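# Fork a loaded pallet into its station seat

## Task

With the fork, carry the pallet and the workpieces on it into the station so that it lies flat on the seat, sits between the side guides, and is pushed squarely up against the back stop. All workpieces must still be upright on the pallet. The result only counts if everything stays in place without the robot holding it.

## Robot and tools

ROBOT. One six-joint arm carries a passive steel lifting fork in place of a gripper. The fork has no motor and no sensor, so no action number controls it and no result reports on it. Loads stay on only through the fork's shape, friction and gravity. The two blades are 240 mm long, 30 mm wide and 8 mm thick, with 110 mm of space between them, and they point along the tool point's -y axis. Their load-bearing faces face the tool's -z axis, so the blades are level when tool +z points straight down. If the blades dip toward their tips, the load slides off.

TOOL POINT. The reported tool point lies in the plane of the load-bearing faces, centred between the tines and halfway along them. The blade tips are 120 mm from it toward -y, and the upright legs behind the load are 120 mm toward +y. A flat block about 9 cm long projects from the last joint's axis toward the fork's -y and rotates with the fork, so keep it clear of the pallet and station.

FRAMES. The scene frame has its origin on the table top below the arm base, +z up, and +y to the left when looking along +x. The base may be tilted relative to the table. Results give end_effector_position (metres), end_effector_quat_wxyz and velocities (m/s, rad/s) in this scene frame. The printed position can be off from the real one, more so at long reach.

execute_actions, argument actions. This is a list of actions run one after another. Each action is a table of at most 15 rows. Each row is applied for one control step of 1/30 s, and every action lasts 15 steps (0.5 s). If a table has fewer rows, its last row is repeated to fill the remaining steps. An empty list moves nothing and just returns state and images.

Each row holds 6 numbers, each in [-1, 1], in this order: dx, dy, dz, rx, ry, rz. They are an offset, not a pose. The offset is from the tool point's measured pose at the start of that action and is expressed in the tool point's own axes, not the scene frame. For the first action of a call, the start is the last pose a result reported. Every row in an action is measured from that same start, not from the row before it. Scale: 1.0 equals 0.6 m for dx, dy, dz and 180 degrees for rotation. rx, ry, rz form one rotation vector. Remember that tool -y is toward the blade tips and tool +z points down when the blades are level, so a positive dz moves the fork downward in that attitude.

MOTION LIMITS. Each step, the commanded pose is clipped to at most 70 mm and 16 degrees away from the measured pose, then damped inverse kinematics drives the joints toward it, favouring position over orientation when both cannot be met. Large offsets therefore take more than one action. After an action the arm continues only as far as the last clipped pose, so send the rest in the next action. The elbow cannot straighten fully. Joint speed limits are 2.09 rad/s for waist and shoulder, 3.14 for elbow, and 3.93 for forearm roll, wrist pitch and wrist roll, with 0.3 s needed to reach that speed from rest; all joints are slowed together so they finish together. Joint ranges are about ±6.283 rad for all joints except the elbow, which is limited to -2.792 to 2.792.

RESULT LINES. "Hand target" is the pose the controller is currently steering the tool point toward. "pose unreachable" means the clearance check altered or blocked the command; any mounting block or post under the base counts as arm for this check. The arm does not know the load's weight: under load the tool point sags below the commanded position and the fork tilts. Compare the reported pose with what you sent and correct both height and tilt, keeping the blades level or tipped slightly up at the tips.

FAULTS. If contact torque on a joint reaches its load limit (waist 316, shoulder 316, elbow 148, forearm roll 41.8, wrist pitch 41.8, wrist roll 41.8 N m, including held weight), or if any external force on the arm, fork or load reaches 144 N, the arm halts for 10 seconds, yields to the contact and drops the rest of the call. Holding a load heats the motors; a MOTOR HOT line is a warning, and an OVER-TEMPERATURE FAULT line means the brakes are set until the motors cool. The robot keeps holding its last command while you are composing your next reply, so a held load keeps heating motors and can drift during that time.

zoom_image. Arguments: camera (cam_head_left, cam_head_right or cam_wrist) and region [x0, y0, x1, y1] in pixels of that camera's latest image, origin at the top-left, at most 504 by 504. Images are 504x504 for the two head cameras and 616x616 for cam_wrist, a fisheye.

finished_scene. Argument scene: the number of the scene being ended. It takes effect after the robot has held the last command, cannot be reversed, reports whether the goal was met, and gives the next scene's task if another follows. Replying with no tool call ends the remaining work. After resuming from a summary, send an empty execute_actions first to learn the current scene and task.

CAUTIONS. Slide the tines under the pallet without ramming it; lift gently and keep the workpieces upright; lower smoothly onto the seat and push in against the back stop softly. Avoid drops, slips, slams and hard pushes. Nothing may fall or be knocked off the table. Loose objects may occasionally be nudged by an outside disturbance, so check the images before ending. Withdraw the fork so the pallet stays in place on its own.

Each tool is called after ">>>" as name([rows], argument=value, ...), one row to a line, values as JSON.

## Session

>>> execute_actions(actions=[])

Scene clock: 0.00 s.
end_effector_position=(+0.0019, -0.4050, +0.2470) end_effector_quat_wxyz=(-0.245, +0.660, +0.489, +0.516) end_effector_velocity=(-0.000, -0.000, +0.000) end_effector_angular_velocity=(+0.000, -0.001, +0.000)
Joint positions: [-1.583  0.507  1.797  0.451  1.973 -1.407]
Joint velocities: [-0.    -0.    -0.     0.     0.001 -0.001]
Hand target: +0.002, -0.405, +0.247; -0.245, +0.660, +0.489, +0.516

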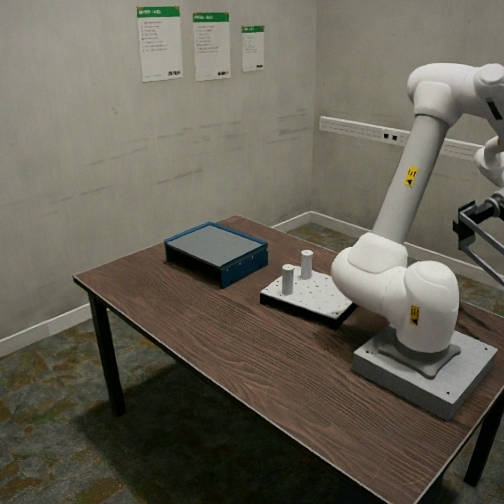

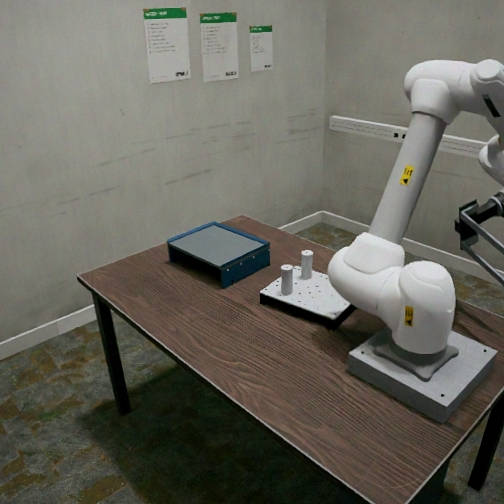

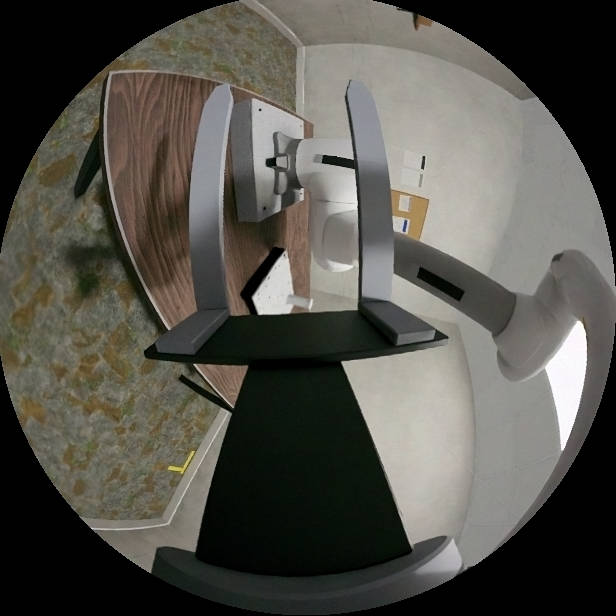

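>>> zoom_image(camera="cam_head_left", region=[150, 200, 400, 350])

>>> zoom_image(camera="cam_head_right", region=[150, 200, 400, 350])

>>> zoom_image(camera="cam_wrist", region=[220, 220, 340, 340])

Region (150, 200, 400, 350) of cam_head_left's 504x504 image, scaled by 2.016, with more detail than that image has; it fills the top 302 rows of this view, and the rest is white.

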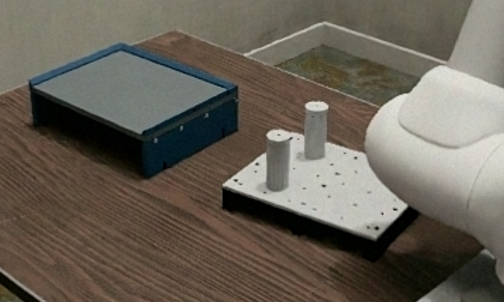

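Region (150, 200, 400, 350) of cam_head_right's 504x504 image, scaled by 2.016, with more detail than that image has; it fills the top 302 rows of this view, and the rest is white.

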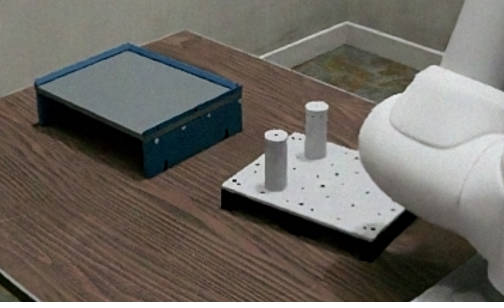

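Region (220, 220, 340, 340) of cam_wrist's 616x616 image, scaled by 4.200, with more detail than that image has.

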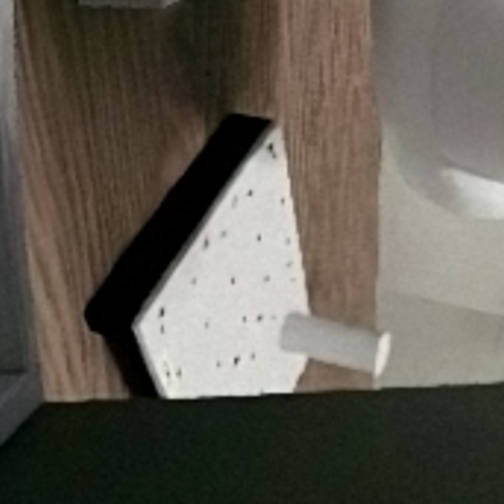

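>>> execute_actions([
  [[0.1,0,-0.1,0.1,-0.048,-0.128]],
  [[0.05,0,-0.1,0.1,-0.048,-0.128]],
  [[0,0,-0.05,0.1,-0.048,-0.128]],
  [[0,0,0,0.1,-0.048,-0.128]],
])

Scene clock: 33.27 s.
end_effector_position=(-0.0462, -0.4807, +0.4035) end_effector_quat_wxyz=(-0.006, +0.005, +1.000, -0.003) end_effector_velocity=(+0.014, -0.006, -0.028) end_effector_angular_velocity=(-0.053, -0.332, +0.226)
Joint positions: [-1.754 -0.371  2.09  -0.017  1.41  -3.345]
Joint velocities: [-0.371  0.013  0.052  0.347 -0.055 -0.649]
Hand target: -0.045, -0.481, +0.402; +0.001, +0.000, +1.000, -0.003
Off the commanded pose: 0.002 m, 1 deg.

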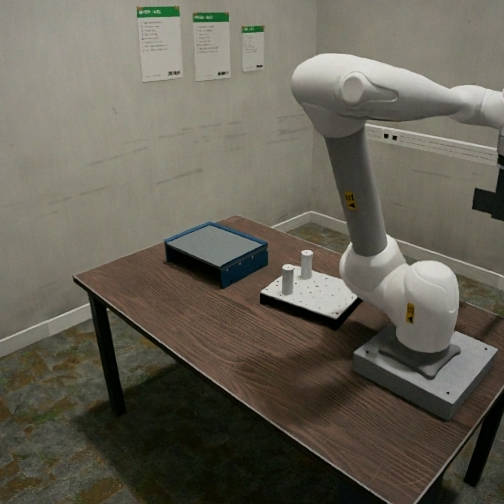

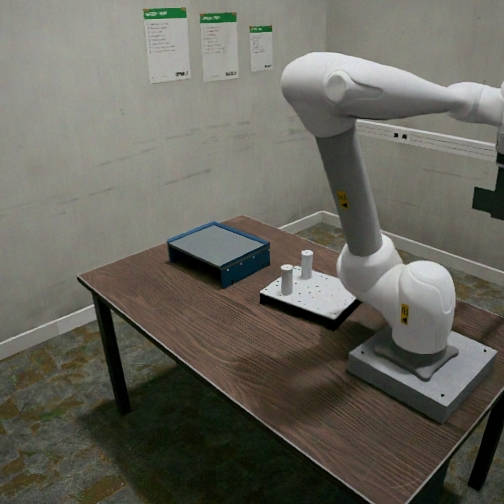

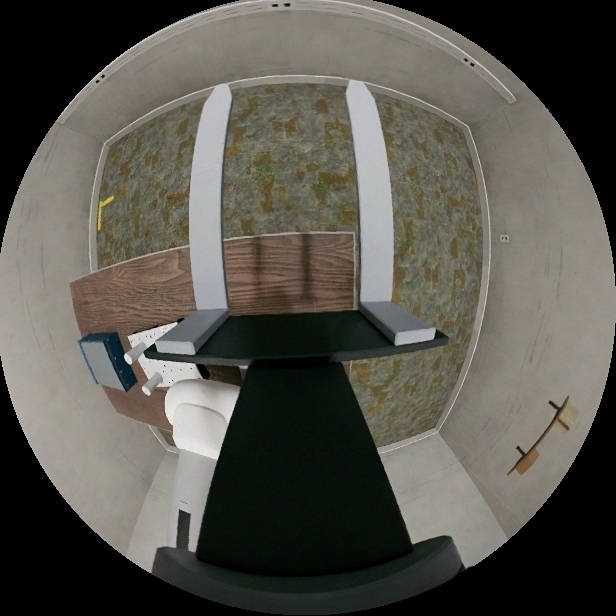

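>>> execute_actions([
  [[-0.2,0,0,0,0,0]],
  [[-0.25,0.05,0,0,0,0]],
  [[-0.25,0.2,0,0,0,0]],
  [[-0.15,0.25,0,0,0,0]],
  [[0,0.1,0,0,0,0]],
])

Scene clock: 55.03 s.
end_effector_position=(+0.4414, -0.1247, +0.4020) end_effector_quat_wxyz=(+0.007, -0.005, +1.000, +0.005) end_effector_velocity=(+0.000, +0.000, +0.000) end_effector_angular_velocity=(-0.001, -0.001, +0.001)
Joint positions: [ 0.007 -0.174  1.959  0.007  1.35  -1.609]
Joint velocities: [ 0.001 -0.     0.    -0.001 -0.001 -0.001]
Hand target: +0.441, -0.125, +0.402; +0.007, -0.006, +1.000, +0.005
Off the commanded pose: 0.000 m, 0 deg.

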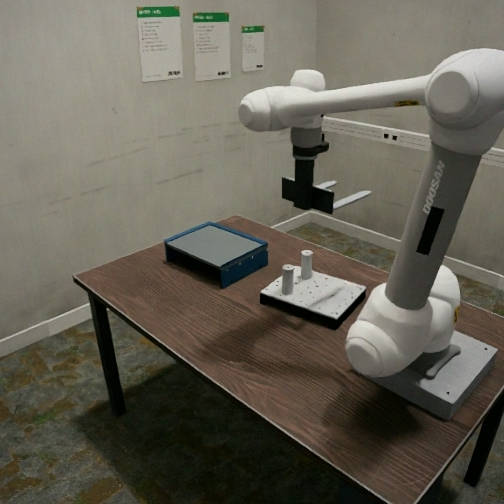

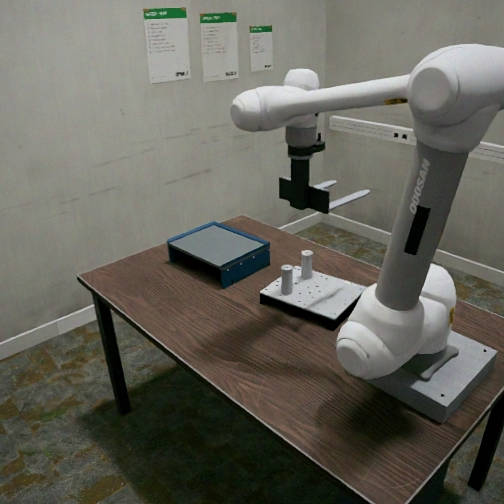

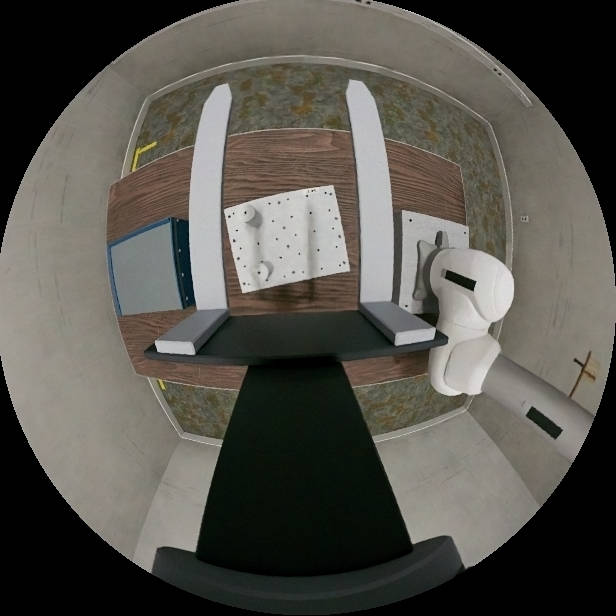

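>>> zoom_image(camera="cam_wrist", region=[180, 150, 400, 370])

>>> zoom_image(camera="cam_wrist", region=[90, 190, 250, 350])

>>> zoom_image(camera="cam_wrist", region=[190, 60, 390, 200])

Region (180, 150, 400, 370) of cam_wrist's 616x616 image, scaled by 2.291, with more detail than that image has.

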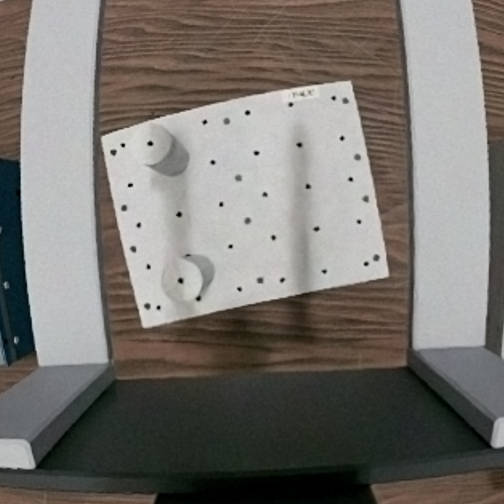

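Region (90, 190, 250, 350) of cam_wrist's 616x616 image, scaled by 3.150, with more detail than that image has.

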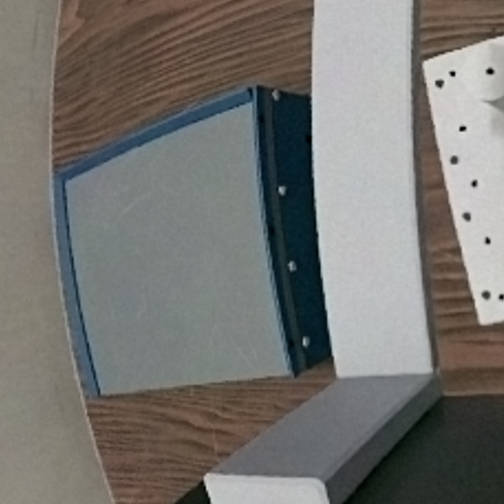

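Region (190, 60, 390, 200) of cam_wrist's 616x616 image, scaled by 2.520, with more detail than that image has; it fills the top 353 rows of this view, and the rest is white.

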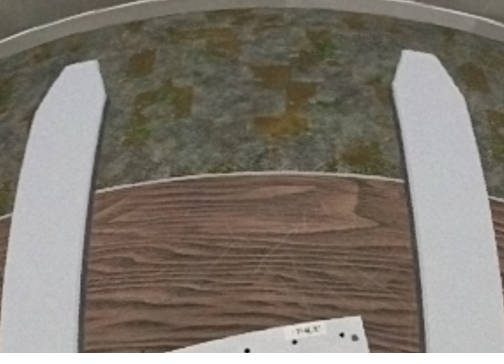

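>>> execute_actions([
  [[0.024,0.2,0.05,0,0,0]],
  [[0.024,0.2,0.1,0,0,0]],
  [[0.024,0.187,0.15,0,0,-0.055]],
  [[0,0,0.13,0,0,0]],
  [[0,0,0.04,0,0,0]],
])

Scene clock: 95.67 s.
end_effector_position=(+0.3974, +0.2294, +0.1234) end_effector_quat_wxyz=(+0.007, -0.092, +0.996, +0.005) end_effector_velocity=(+0.000, +0.000, -0.000) end_effector_angular_velocity=(-0.000, +0.000, +0.001)
Joint positions: [ 0.759  0.207  2.147  0.001  0.778 -1.029]
Joint velocities: [-0.     0.    -0.    -0.     0.    -0.001]
Hand target: +0.397, +0.229, +0.123; +0.007, -0.092, +0.996, +0.005
Off the commanded pose: 0.000 m, 0 deg.

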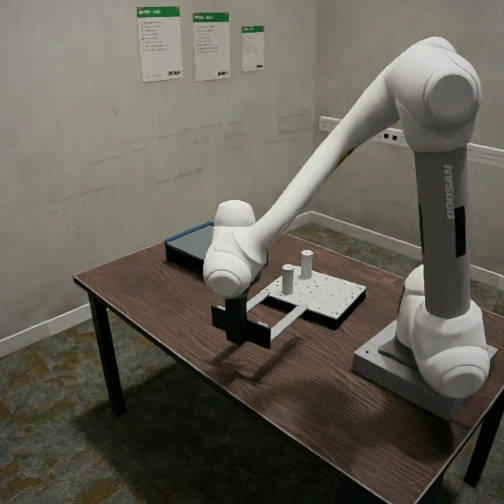

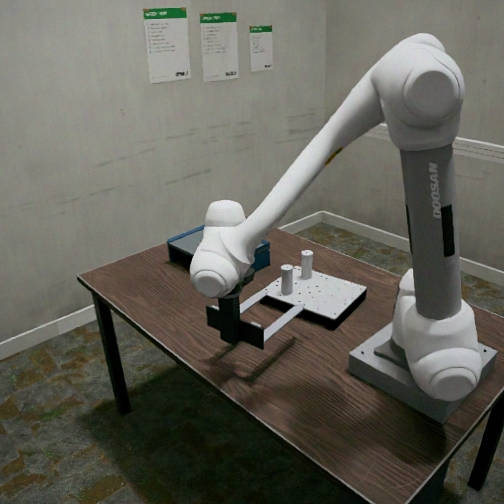

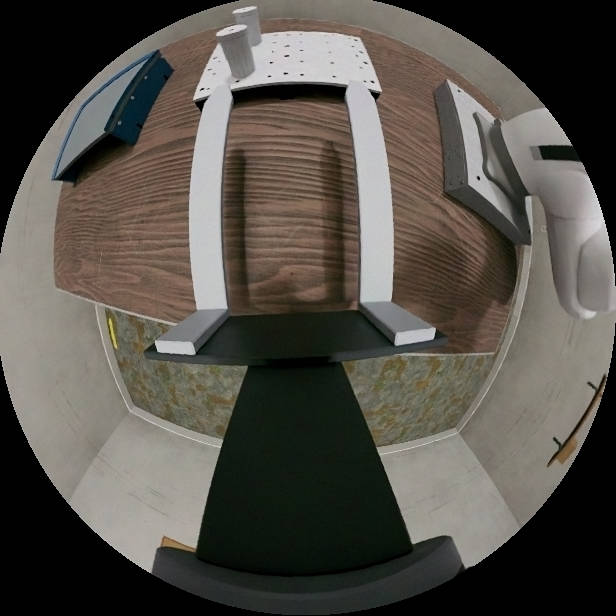

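>>> zoom_image(camera="cam_wrist", region=[180, 10, 400, 140])

>>> zoom_image(camera="cam_head_right", region=[240, 250, 380, 350])

Region (180, 10, 400, 140) of cam_wrist's 616x616 image, scaled by 2.291, with more detail than that image has; it fills the top 298 rows of this view, and the rest is white.

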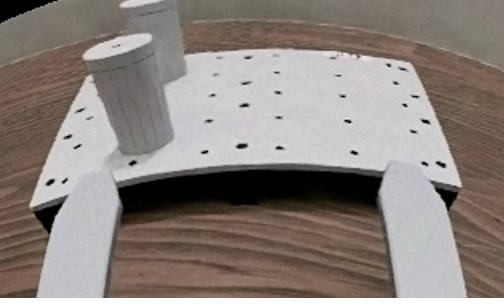

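Region (240, 250, 380, 350) of cam_head_right's 504x504 image, scaled by 3.600, with more detail than that image has; it fills the top 360 rows of this view, and the rest is white.

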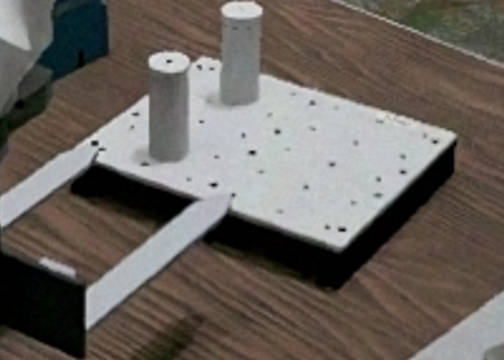

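>>> zoom_image(camera="cam_wrist", region=[185, 70, 295, 125])

>>> zoom_image(camera="cam_wrist", region=[285, 70, 395, 125])

Region (185, 70, 295, 125) of cam_wrist's 616x616 image, scaled by 4.582, with more detail than that image has.

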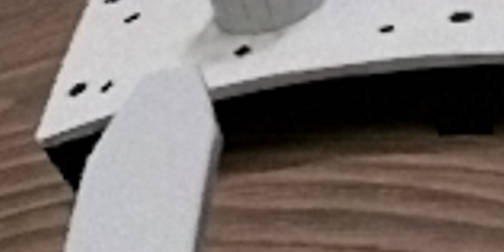

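Region (285, 70, 395, 125) of cam_wrist's 616x616 image, scaled by 4.582, with more detail than that image has.

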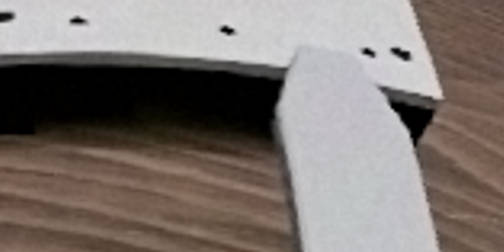

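>>> execute_actions([
  [[0,-0.04,0.11,0,0,0]],
  [[0,-0.04,0.045,0,0,0]],
  [[0,0,0,0,0,0]],
])

Scene clock: 112.83 s.
end_effector_position=(+0.4074, +0.1833, +0.0301) end_effector_quat_wxyz=(+0.007, -0.092, +0.996, +0.005) end_effector_velocity=(+0.001, +0.000, -0.000) end_effector_angular_velocity=(+0.001, -0.001, -0.000)
Joint positions: [ 0.677  0.32   2.247  0.003  0.564 -1.113]
Joint velocities: [-0.     0.    -0.     0.    -0.002  0.   ]
Hand target: +0.407, +0.183, +0.030; +0.007, -0.092, +0.996, +0.005
Off the commanded pose: 0.000 m, 0 deg.

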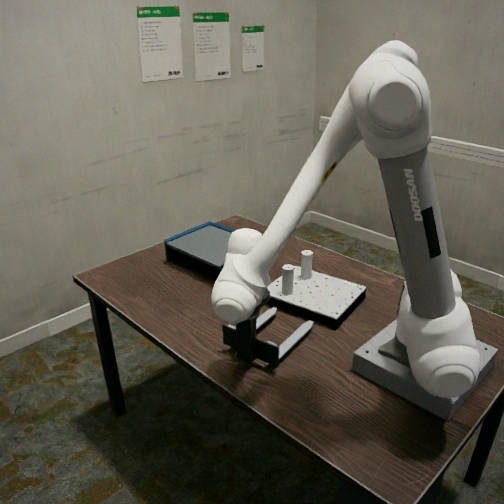

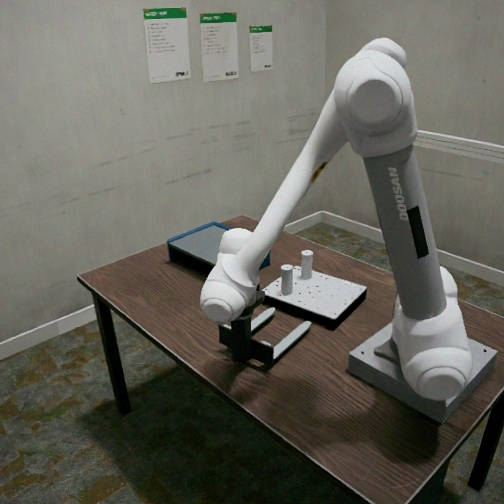

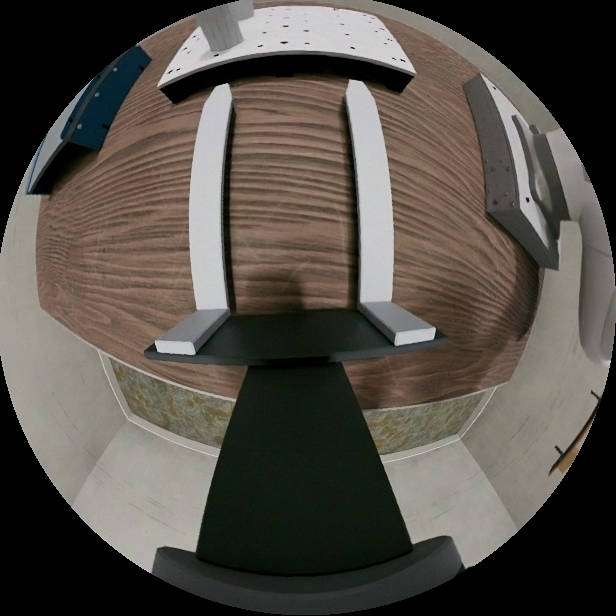

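>>> zoom_image(camera="cam_wrist", region=[150, 20, 430, 130])

>>> zoom_image(camera="cam_head_right", region=[240, 280, 380, 380])

Region (150, 20, 430, 130) of cam_wrist's 616x616 image, scaled by 1.800, with more detail than that image has; it fills the top 198 rows of this view, and the rest is white.

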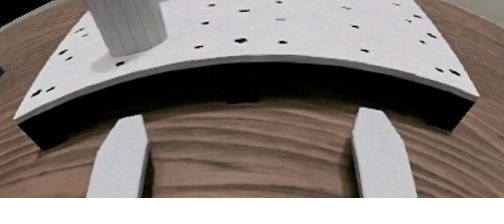

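Region (240, 280, 380, 380) of cam_head_right's 504x504 image, scaled by 3.600, with more detail than that image has; it fills the top 360 rows of this view, and the rest is white.

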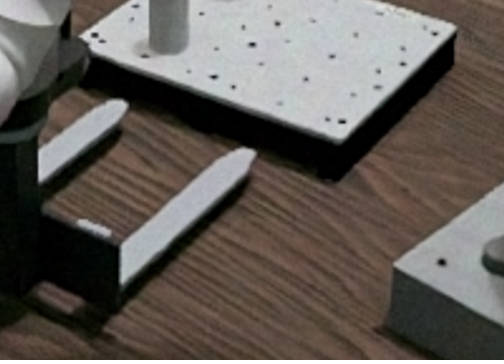

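>>> execute_actions([
  [[-0.007,-0.05,0.005,0,0,0]],
  [[0,-0.03,0,0,0,0]],
])

>>> zoom_image(camera="cam_wrist", region=[150, 40, 430, 150])

>>> zoom_image(camera="cam_head_right", region=[240, 270, 380, 370])

Scene clock: 134.67 s.
end_effector_position=(+0.4204, +0.1370, +0.0268) end_effector_quat_wxyz=(+0.007, -0.092, +0.996, +0.005) end_effector_velocity=(+0.001, +0.000, +0.000) end_effector_angular_velocity=(+0.000, -0.001, +0.001)
Joint positions: [ 0.584  0.305  2.283  0.005  0.544 -1.208]
Joint velocities: [-0.     0.    -0.     0.    -0.    -0.001]
Hand target: +0.420, +0.137, +0.027; +0.007, -0.092, +0.996, +0.005
Off the commanded pose: 0.000 m, 0 deg.

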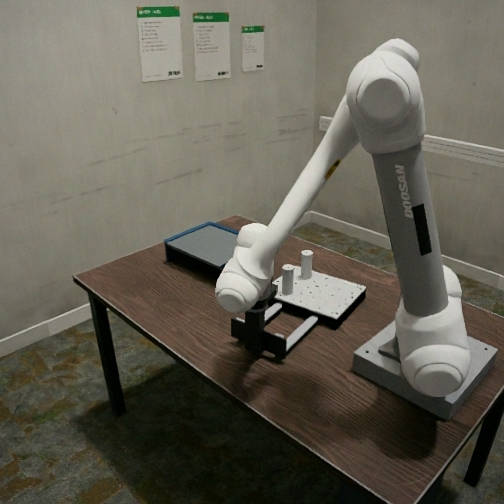

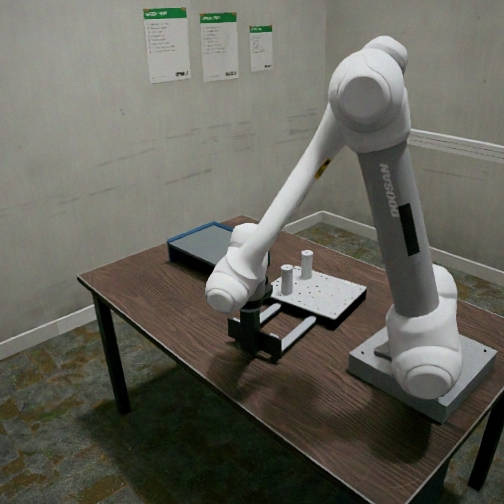

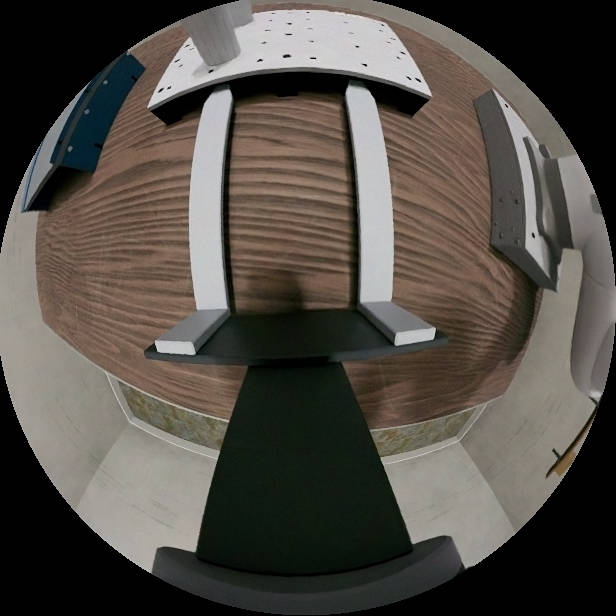

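Region (150, 40, 430, 150) of cam_wrist's 616x616 image, scaled by 1.800, with more detail than that image has; it fills the top 198 rows of this view, and the rest is white.

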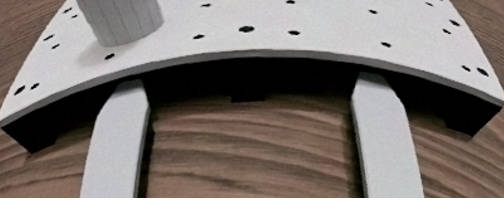

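Region (240, 270, 380, 370) of cam_head_right's 504x504 image, scaled by 3.600, with more detail than that image has; it fills the top 360 rows of this view, and the rest is white.

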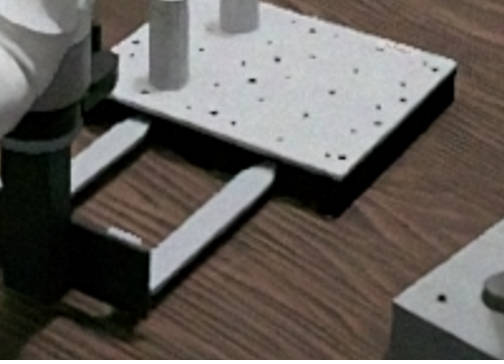

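>>> execute_actions([
  [[0,-0.06,0,0,0,0]],
  [[0,-0.1,0,0,0,0]],
  [[0,-0.1,0,0,0,0]],
  [[0,-0.08,0,0,0,0]],
  [[0,-0.02,0,0,0,0]],
])

>>> zoom_image(camera="cam_wrist", region=[90, 180, 490, 380])

>>> zoom_image(camera="cam_head_right", region=[240, 240, 400, 350])

Scene clock: 147.63 s.
end_effector_position=(+0.4601, -0.0749, +0.0248) end_effector_quat_wxyz=(+0.007, -0.092, +0.996, +0.005) end_effector_velocity=(+0.000, +0.000, +0.000) end_effector_angular_velocity=(+0.000, -0.001, -0.002)
Joint positions: [ 0.112  0.256  2.366  0.015  0.512 -1.689]
Joint velocities: [-0.     0.    -0.     0.001 -0.001  0.001]
Hand target: +0.460, -0.075, +0.025; +0.007, -0.092, +0.996, +0.005
Off the commanded pose: 0.000 m, 0 deg.

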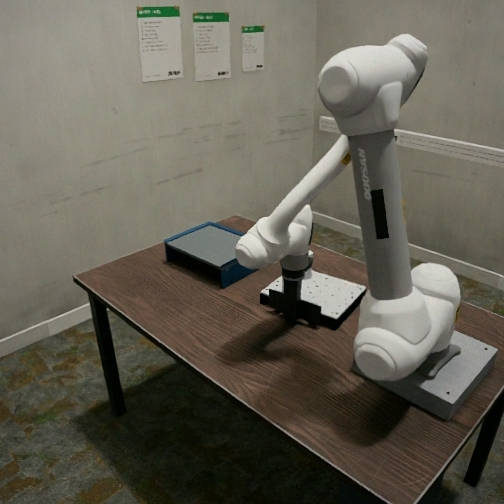

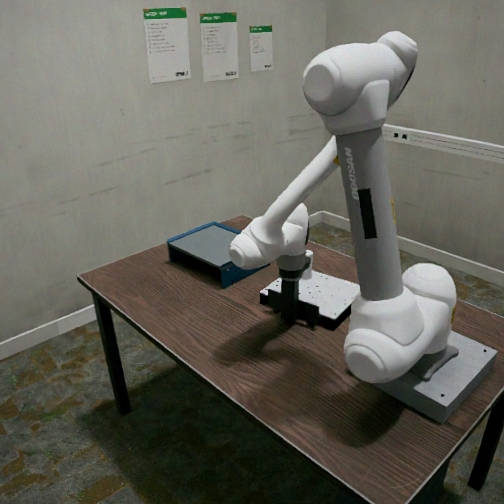

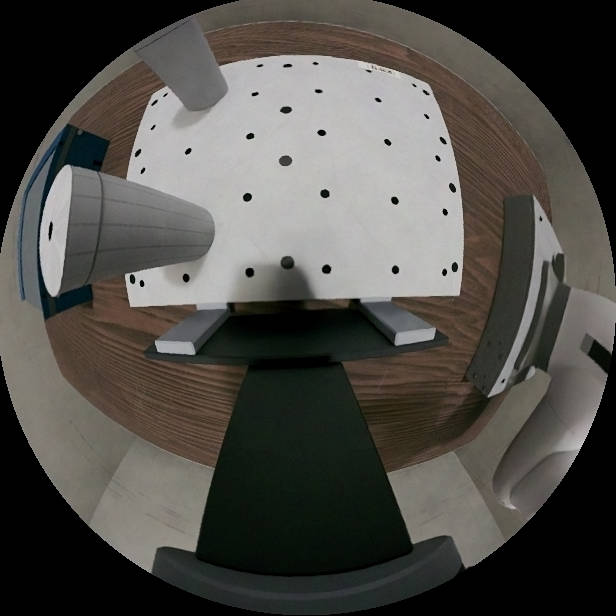

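Region (90, 180, 490, 380) of cam_wrist's 616x616 image, scaled by 1.260, with more detail than that image has.

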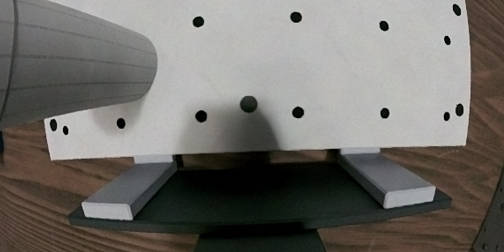

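Region (240, 240, 400, 350) of cam_head_right's 504x504 image, scaled by 3.150, with more detail than that image has; it fills the top 346 rows of this view, and the rest is white.

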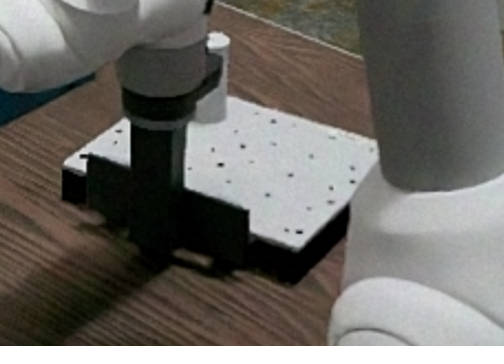

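>>> execute_actions([
  [[-0.003,-0.015,0,0,0,0]],
  [[0,0,-0.015,0,0,0]],
  [[0,0,-0.015,0,0,0]],
  [[0,0,-0.02,0,0,0]],
])

>>> zoom_image(camera="cam_wrist", region=[90, 180, 490, 380])

>>> zoom_image(camera="cam_head_right", region=[240, 240, 400, 350])

Scene clock: 156.03 s.
end_effector_position=(+0.4631, -0.0837, +0.0547) end_effector_quat_wxyz=(+0.007, -0.092, +0.996, +0.005) end_effector_velocity=(-0.000, -0.000, -0.000) end_effector_angular_velocity=(+0.000, +0.001, +0.000)
Joint positions: [ 0.092  0.2    2.347  0.013  0.587 -1.707]
Joint velocities: [-0.     0.     0.     0.    -0.    -0.001]
Hand target: +0.463, -0.084, +0.055; +0.007, -0.092, +0.996, +0.005
Off the commanded pose: 0.000 m, 0 deg.

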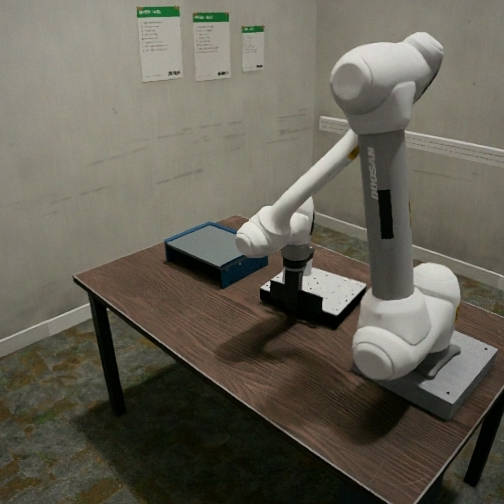

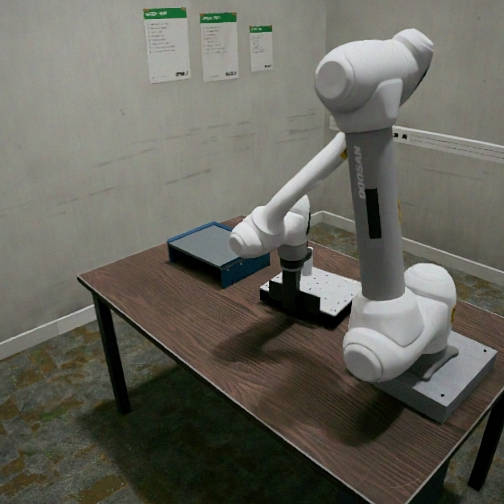

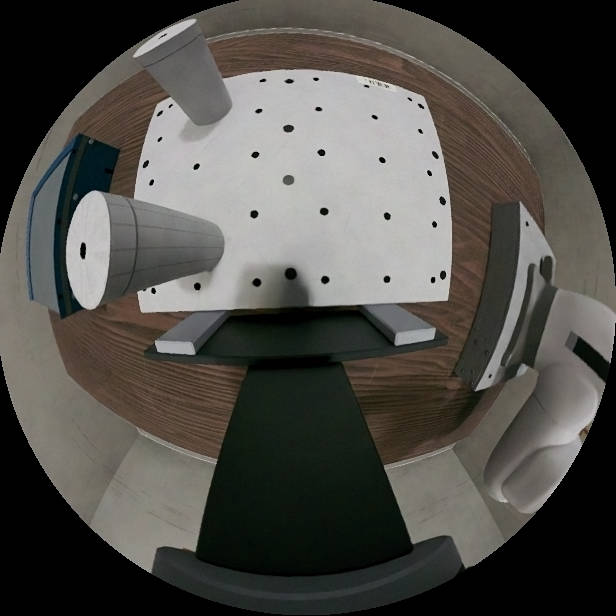

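Region (90, 180, 490, 380) of cam_wrist's 616x616 image, scaled by 1.260, with more detail than that image has.

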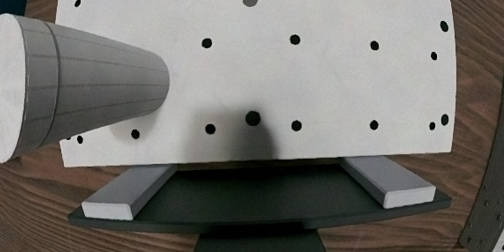

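Region (240, 240, 400, 350) of cam_head_right's 504x504 image, scaled by 3.150, with more detail than that image has; it fills the top 346 rows of this view, and the rest is white.

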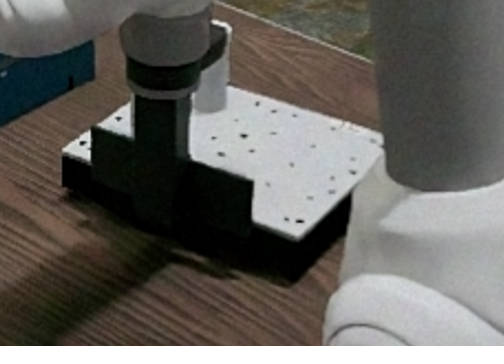

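>>> execute_actions([
  [[0,0,-0.015,0,0,0]],
  [[0,0,-0.02,0,0,0]],
  [[0,0,-0.02,0,0,0]],
])

>>> zoom_image(camera="cam_head_right", region=[240, 240, 400, 350])

Scene clock: 163.03 s.
end_effector_position=(+0.4628, -0.0841, +0.0877) end_effector_quat_wxyz=(+0.007, -0.092, +0.996, +0.005) end_effector_velocity=(-0.001, -0.000, -0.000) end_effector_angular_velocity=(-0.000, +0.002, +0.001)
Joint positions: [ 0.091  0.141  2.326  0.012  0.668 -1.706]
Joint velocities: [-0.    -0.     0.001  0.     0.001 -0.001]
Hand target: +0.463, -0.084, +0.088; +0.007, -0.092, +0.996, +0.005
Off the commanded pose: 0.000 m, 0 deg.

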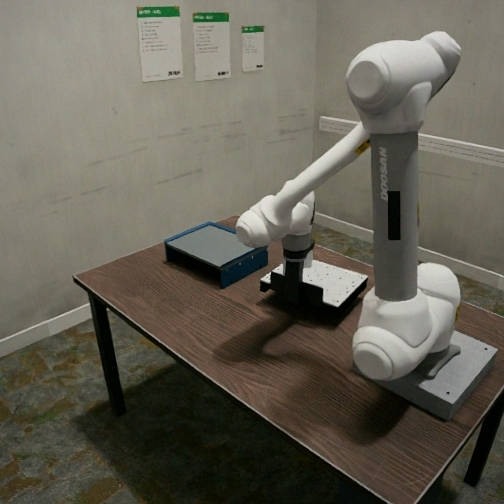

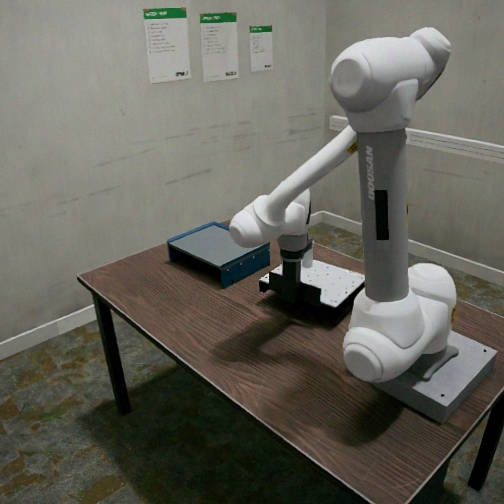

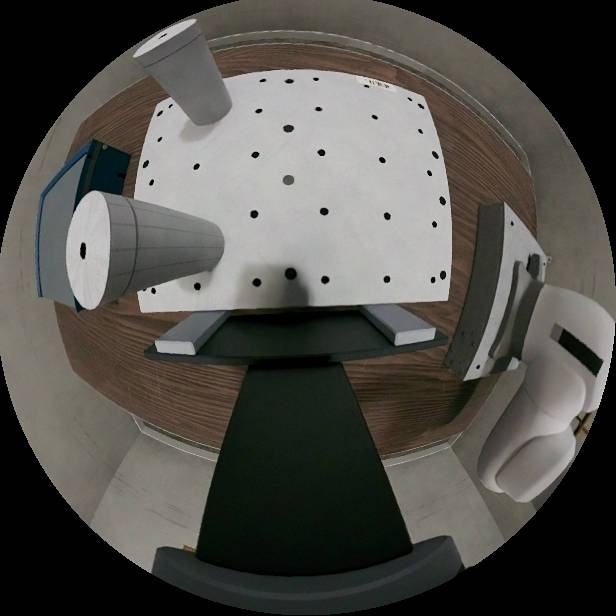

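Region (240, 240, 400, 350) of cam_head_right's 504x504 image, scaled by 3.150, with more detail than that image has; it fills the top 346 rows of this view, and the rest is white.

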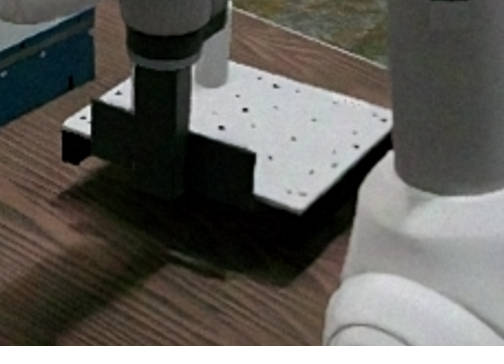

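>>> execute_actions([
  [[0,0,-0.003,0,0,0],[0,0,-0.008,0,0,0],[0,0,-0.014,0,0,0],[0,0,-0.021,0,0,0],[0,0,-0.028,0,0,0],[0,0,-0.035,0,0,0],[0,0,-0.043,0,0,0],[0,0,-0.051,0,0,0],[0,0,-0.059,0,0,0],[0,0,-0.067,0,0,0],[0,0,-0.075,0,0,0],[0,0,-0.083,0,0,0],[0,0,-0.091,0,0,0],[0,0,-0.099,0,0,0],[0,0,-0.107,0,0,0]],
  [[0,0,-0.025,0.001,0.001,0],[0,0,-0.033,0.001,0.001,0],[0,0,-0.041,0.002,0.002,0],[0,0,-0.049,0.002,0.002,0],[0,0,-0.057,0.003,0.003,0],[0,0,-0.065,0.003,0.003,0],[0,0,-0.073,0.004,0.004,0],[0,0,-0.081,0.004,0.004,0],[0,0,-0.088,0.004,0.005,0],[0,0,-0.094,0.004,0.005,0],[0,0,-0.099,0.004,0.005,0],[0,0,-0.103,0.004,0.005,0],[0,0,-0.106,0.004,0.005,0]],
])

Scene clock: 194.50 s.
end_effector_position=(+0.4613, -0.0855, +0.2065) end_effector_quat_wxyz=(+0.000, -0.092, +0.996, -0.002) end_effector_velocity=(+0.001, +0.000, +0.011) end_effector_angular_velocity=(-0.000, -0.000, +0.001)
Joint positions: [ 0.1   -0.023  2.216 -0.009  0.955 -1.683]
Joint velocities: [-0.    -0.012 -0.014  0.     0.025 -0.002]
Hand target: +0.461, -0.085, +0.207; -0.000, -0.092, +0.996, -0.002
Off the commanded pose: 0.000 m, 0 deg.

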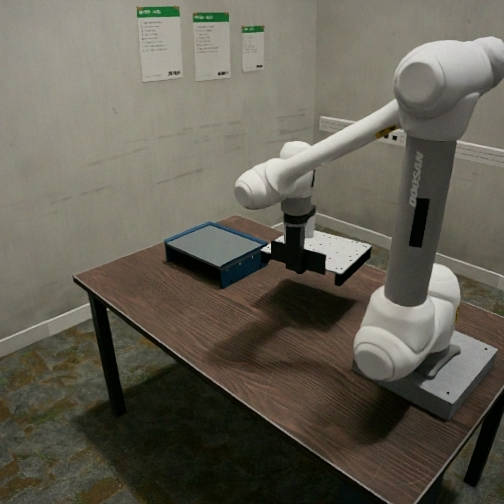

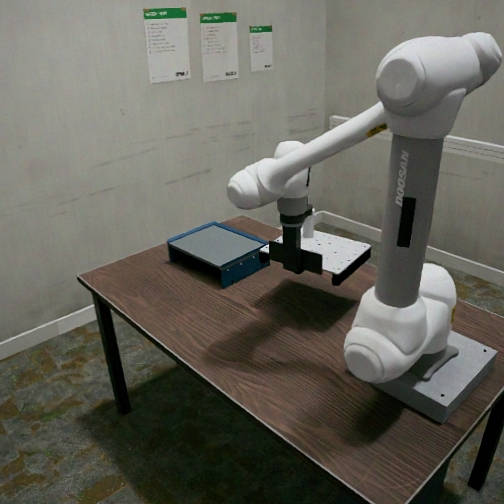

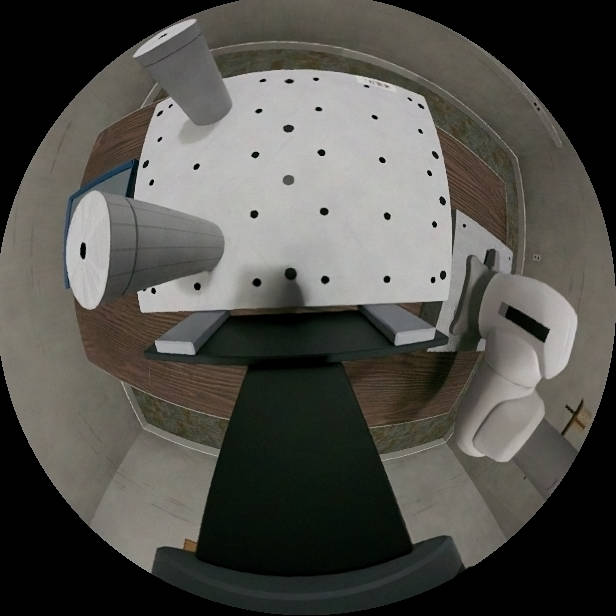

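>>> execute_actions([
  [[-0.003,0.001,0,0,0,0],[-0.008,0.004,0,0,0,0],[-0.015,0.007,0,0,0,0],[-0.023,0.01,0,0,0,0],[-0.032,0.014,0,0,0,0],[-0.042,0.018,0,0,0,0],[-0.053,0.023,0,0,0,0],[-0.064,0.028,0,0,0,0],[-0.075,0.033,0,0,0,0],[-0.086,0.037,0,0,0,0],[-0.097,0.042,0,0,0,0],[-0.108,0.047,0,0,0,0],[-0.119,0.052,0,0,0,0],[-0.13,0.056,0,0,0,0],[-0.141,0.061,0,0,0,0]],
  [[-0.038,0.016,0,0,0,0],[-0.049,0.021,0,0,0,0],[-0.06,0.026,0,0,0,0],[-0.071,0.031,0,0,0,0],[-0.082,0.036,0,0,0,0],[-0.093,0.04,0,0,0,0],[-0.104,0.045,0,0,0,0],[-0.115,0.05,0,0,0,0],[-0.126,0.055,0,0,0,0],[-0.137,0.059,0,0,0,0],[-0.148,0.064,0,0,0,0],[-0.159,0.069,0,0,0,0],[-0.17,0.074,0,0,0,0],[-0.181,0.078,0,0,0,0],[-0.192,0.083,0,0,0,0]],
  [[-0.038,0.016,0,0,0,0],[-0.049,0.021,0,0,0,0],[-0.06,0.026,0,0,0,0],[-0.071,0.031,0,0,0,0],[-0.082,0.036,0,0,0,0],[-0.093,0.04,0,0,0,0],[-0.104,0.045,0,0,0,0],[-0.115,0.05,0,0,0,0],[-0.126,0.055,0,0,0,0],[-0.137,0.059,0,0,0,0],[-0.148,0.064,0,0,0,0],[-0.159,0.069,0,0,0,0],[-0.17,0.074,0,0,0,0],[-0.181,0.078,0,0,0,0],[-0.192,0.083,0,0,0,0]],
  [[-0.038,0.016,0,0,0,0],[-0.049,0.021,0,0,0,0],[-0.06,0.026,0,0,0,0],[-0.071,0.031,0,0,0,0],[-0.082,0.036,0,0,0,0],[-0.093,0.04,0,0,0,0],[-0.104,0.045,0,0,0,0],[-0.115,0.05,0,0,0,0],[-0.126,0.055,0,0,0,0],[-0.137,0.059,0,0,0,0],[-0.148,0.064,0,0,0,0],[-0.159,0.069,0,0,0,0],[-0.17,0.074,0,0,0,0],[-0.181,0.078,0,0,0,0],[-0.192,0.083,0,0,0,0]],
  [[-0.038,0.016,0,0,0,0],[-0.049,0.021,0,0,0,0],[-0.06,0.026,0,0,0,0],[-0.071,0.031,0,0,0,0],[-0.082,0.036,0,0,0,0],[-0.093,0.04,0,0,0,0],[-0.104,0.045,0,0,0,0],[-0.115,0.05,0,0,0,0],[-0.126,0.055,0,0,0,0],[-0.137,0.059,0,0,0,0],[-0.148,0.064,0,0,0,0],[-0.159,0.069,0,0,0,0],[-0.17,0.074,0,0,0,0],[-0.181,0.078,0,0,0,0],[-0.192,0.083,0,0,0,0]],
  [[-0.038,0.016,0,0,0,0],[-0.049,0.021,0,0,0,0],[-0.06,0.026,0,0,0,0],[-0.071,0.031,0,0,0,0],[-0.082,0.036,0,0,0,0],[-0.093,0.04,0,0,0,0],[-0.104,0.045,0,0,0,0],[-0.115,0.05,0,0,0,0],[-0.126,0.055,0,0,0,0],[-0.137,0.059,0,0,0,0],[-0.148,0.064,0,0,0,0],[-0.158,0.069,0,0,0,0],[-0.167,0.073,0,0,0,0],[-0.175,0.076,0,0,0,0],[-0.182,0.079,0,0,0,0]],
  [[-0.025,0.011,0,0,0,0.003],[-0.03,0.013,0,0,0,0.006],[-0.034,0.015,0,0,0,0.01],[-0.037,0.016,0,0,0,0.014],[-0.039,0.017,0,0,0,0.018],[-0.04,0.018,0,0,0,0.022],[-0.04,0.018,0,0,0,0.026],[-0.04,0.018,0,0,0,0.03],[-0.04,0.018,0,0,0,0.034],[-0.04,0.018,0,0,0,0.038],[-0.04,0.018,0,0,0,0.042],[-0.04,0.018,0,0,0,0.045]],
])

Scene clock: 225.13 s.
end_effector_position=(+0.9990, +0.2825, +0.2066) end_effector_quat_wxyz=(+0.004, -0.024, +1.000, -0.001) end_effector_velocity=(-0.001, +0.000, +0.001) end_effector_angular_velocity=(-0.003, +0.009, -0.024)
Joint positions: [ 0.412  1.008  0.636 -0.005  1.497 -1.239]
Joint velocities: [-0.001  0.015 -0.03  -0.     0.024  0.023]
Hand target: +0.999, +0.282, +0.207; +0.004, -0.024, +1.000, -0.001
Off the commanded pose: 0.000 m, 0 deg.

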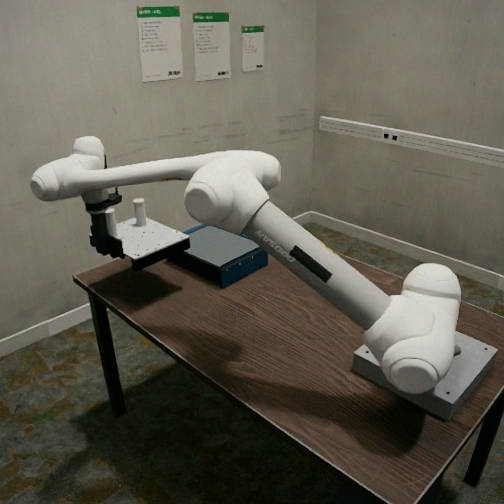

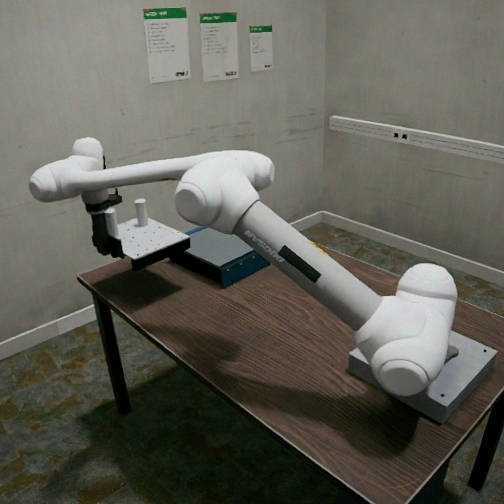

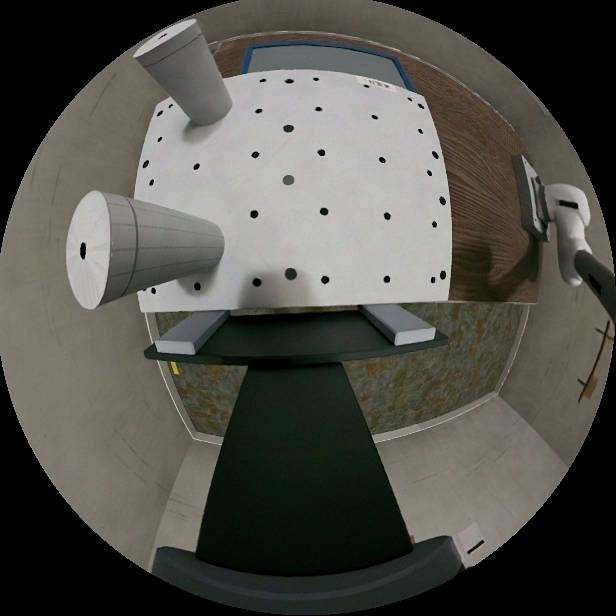

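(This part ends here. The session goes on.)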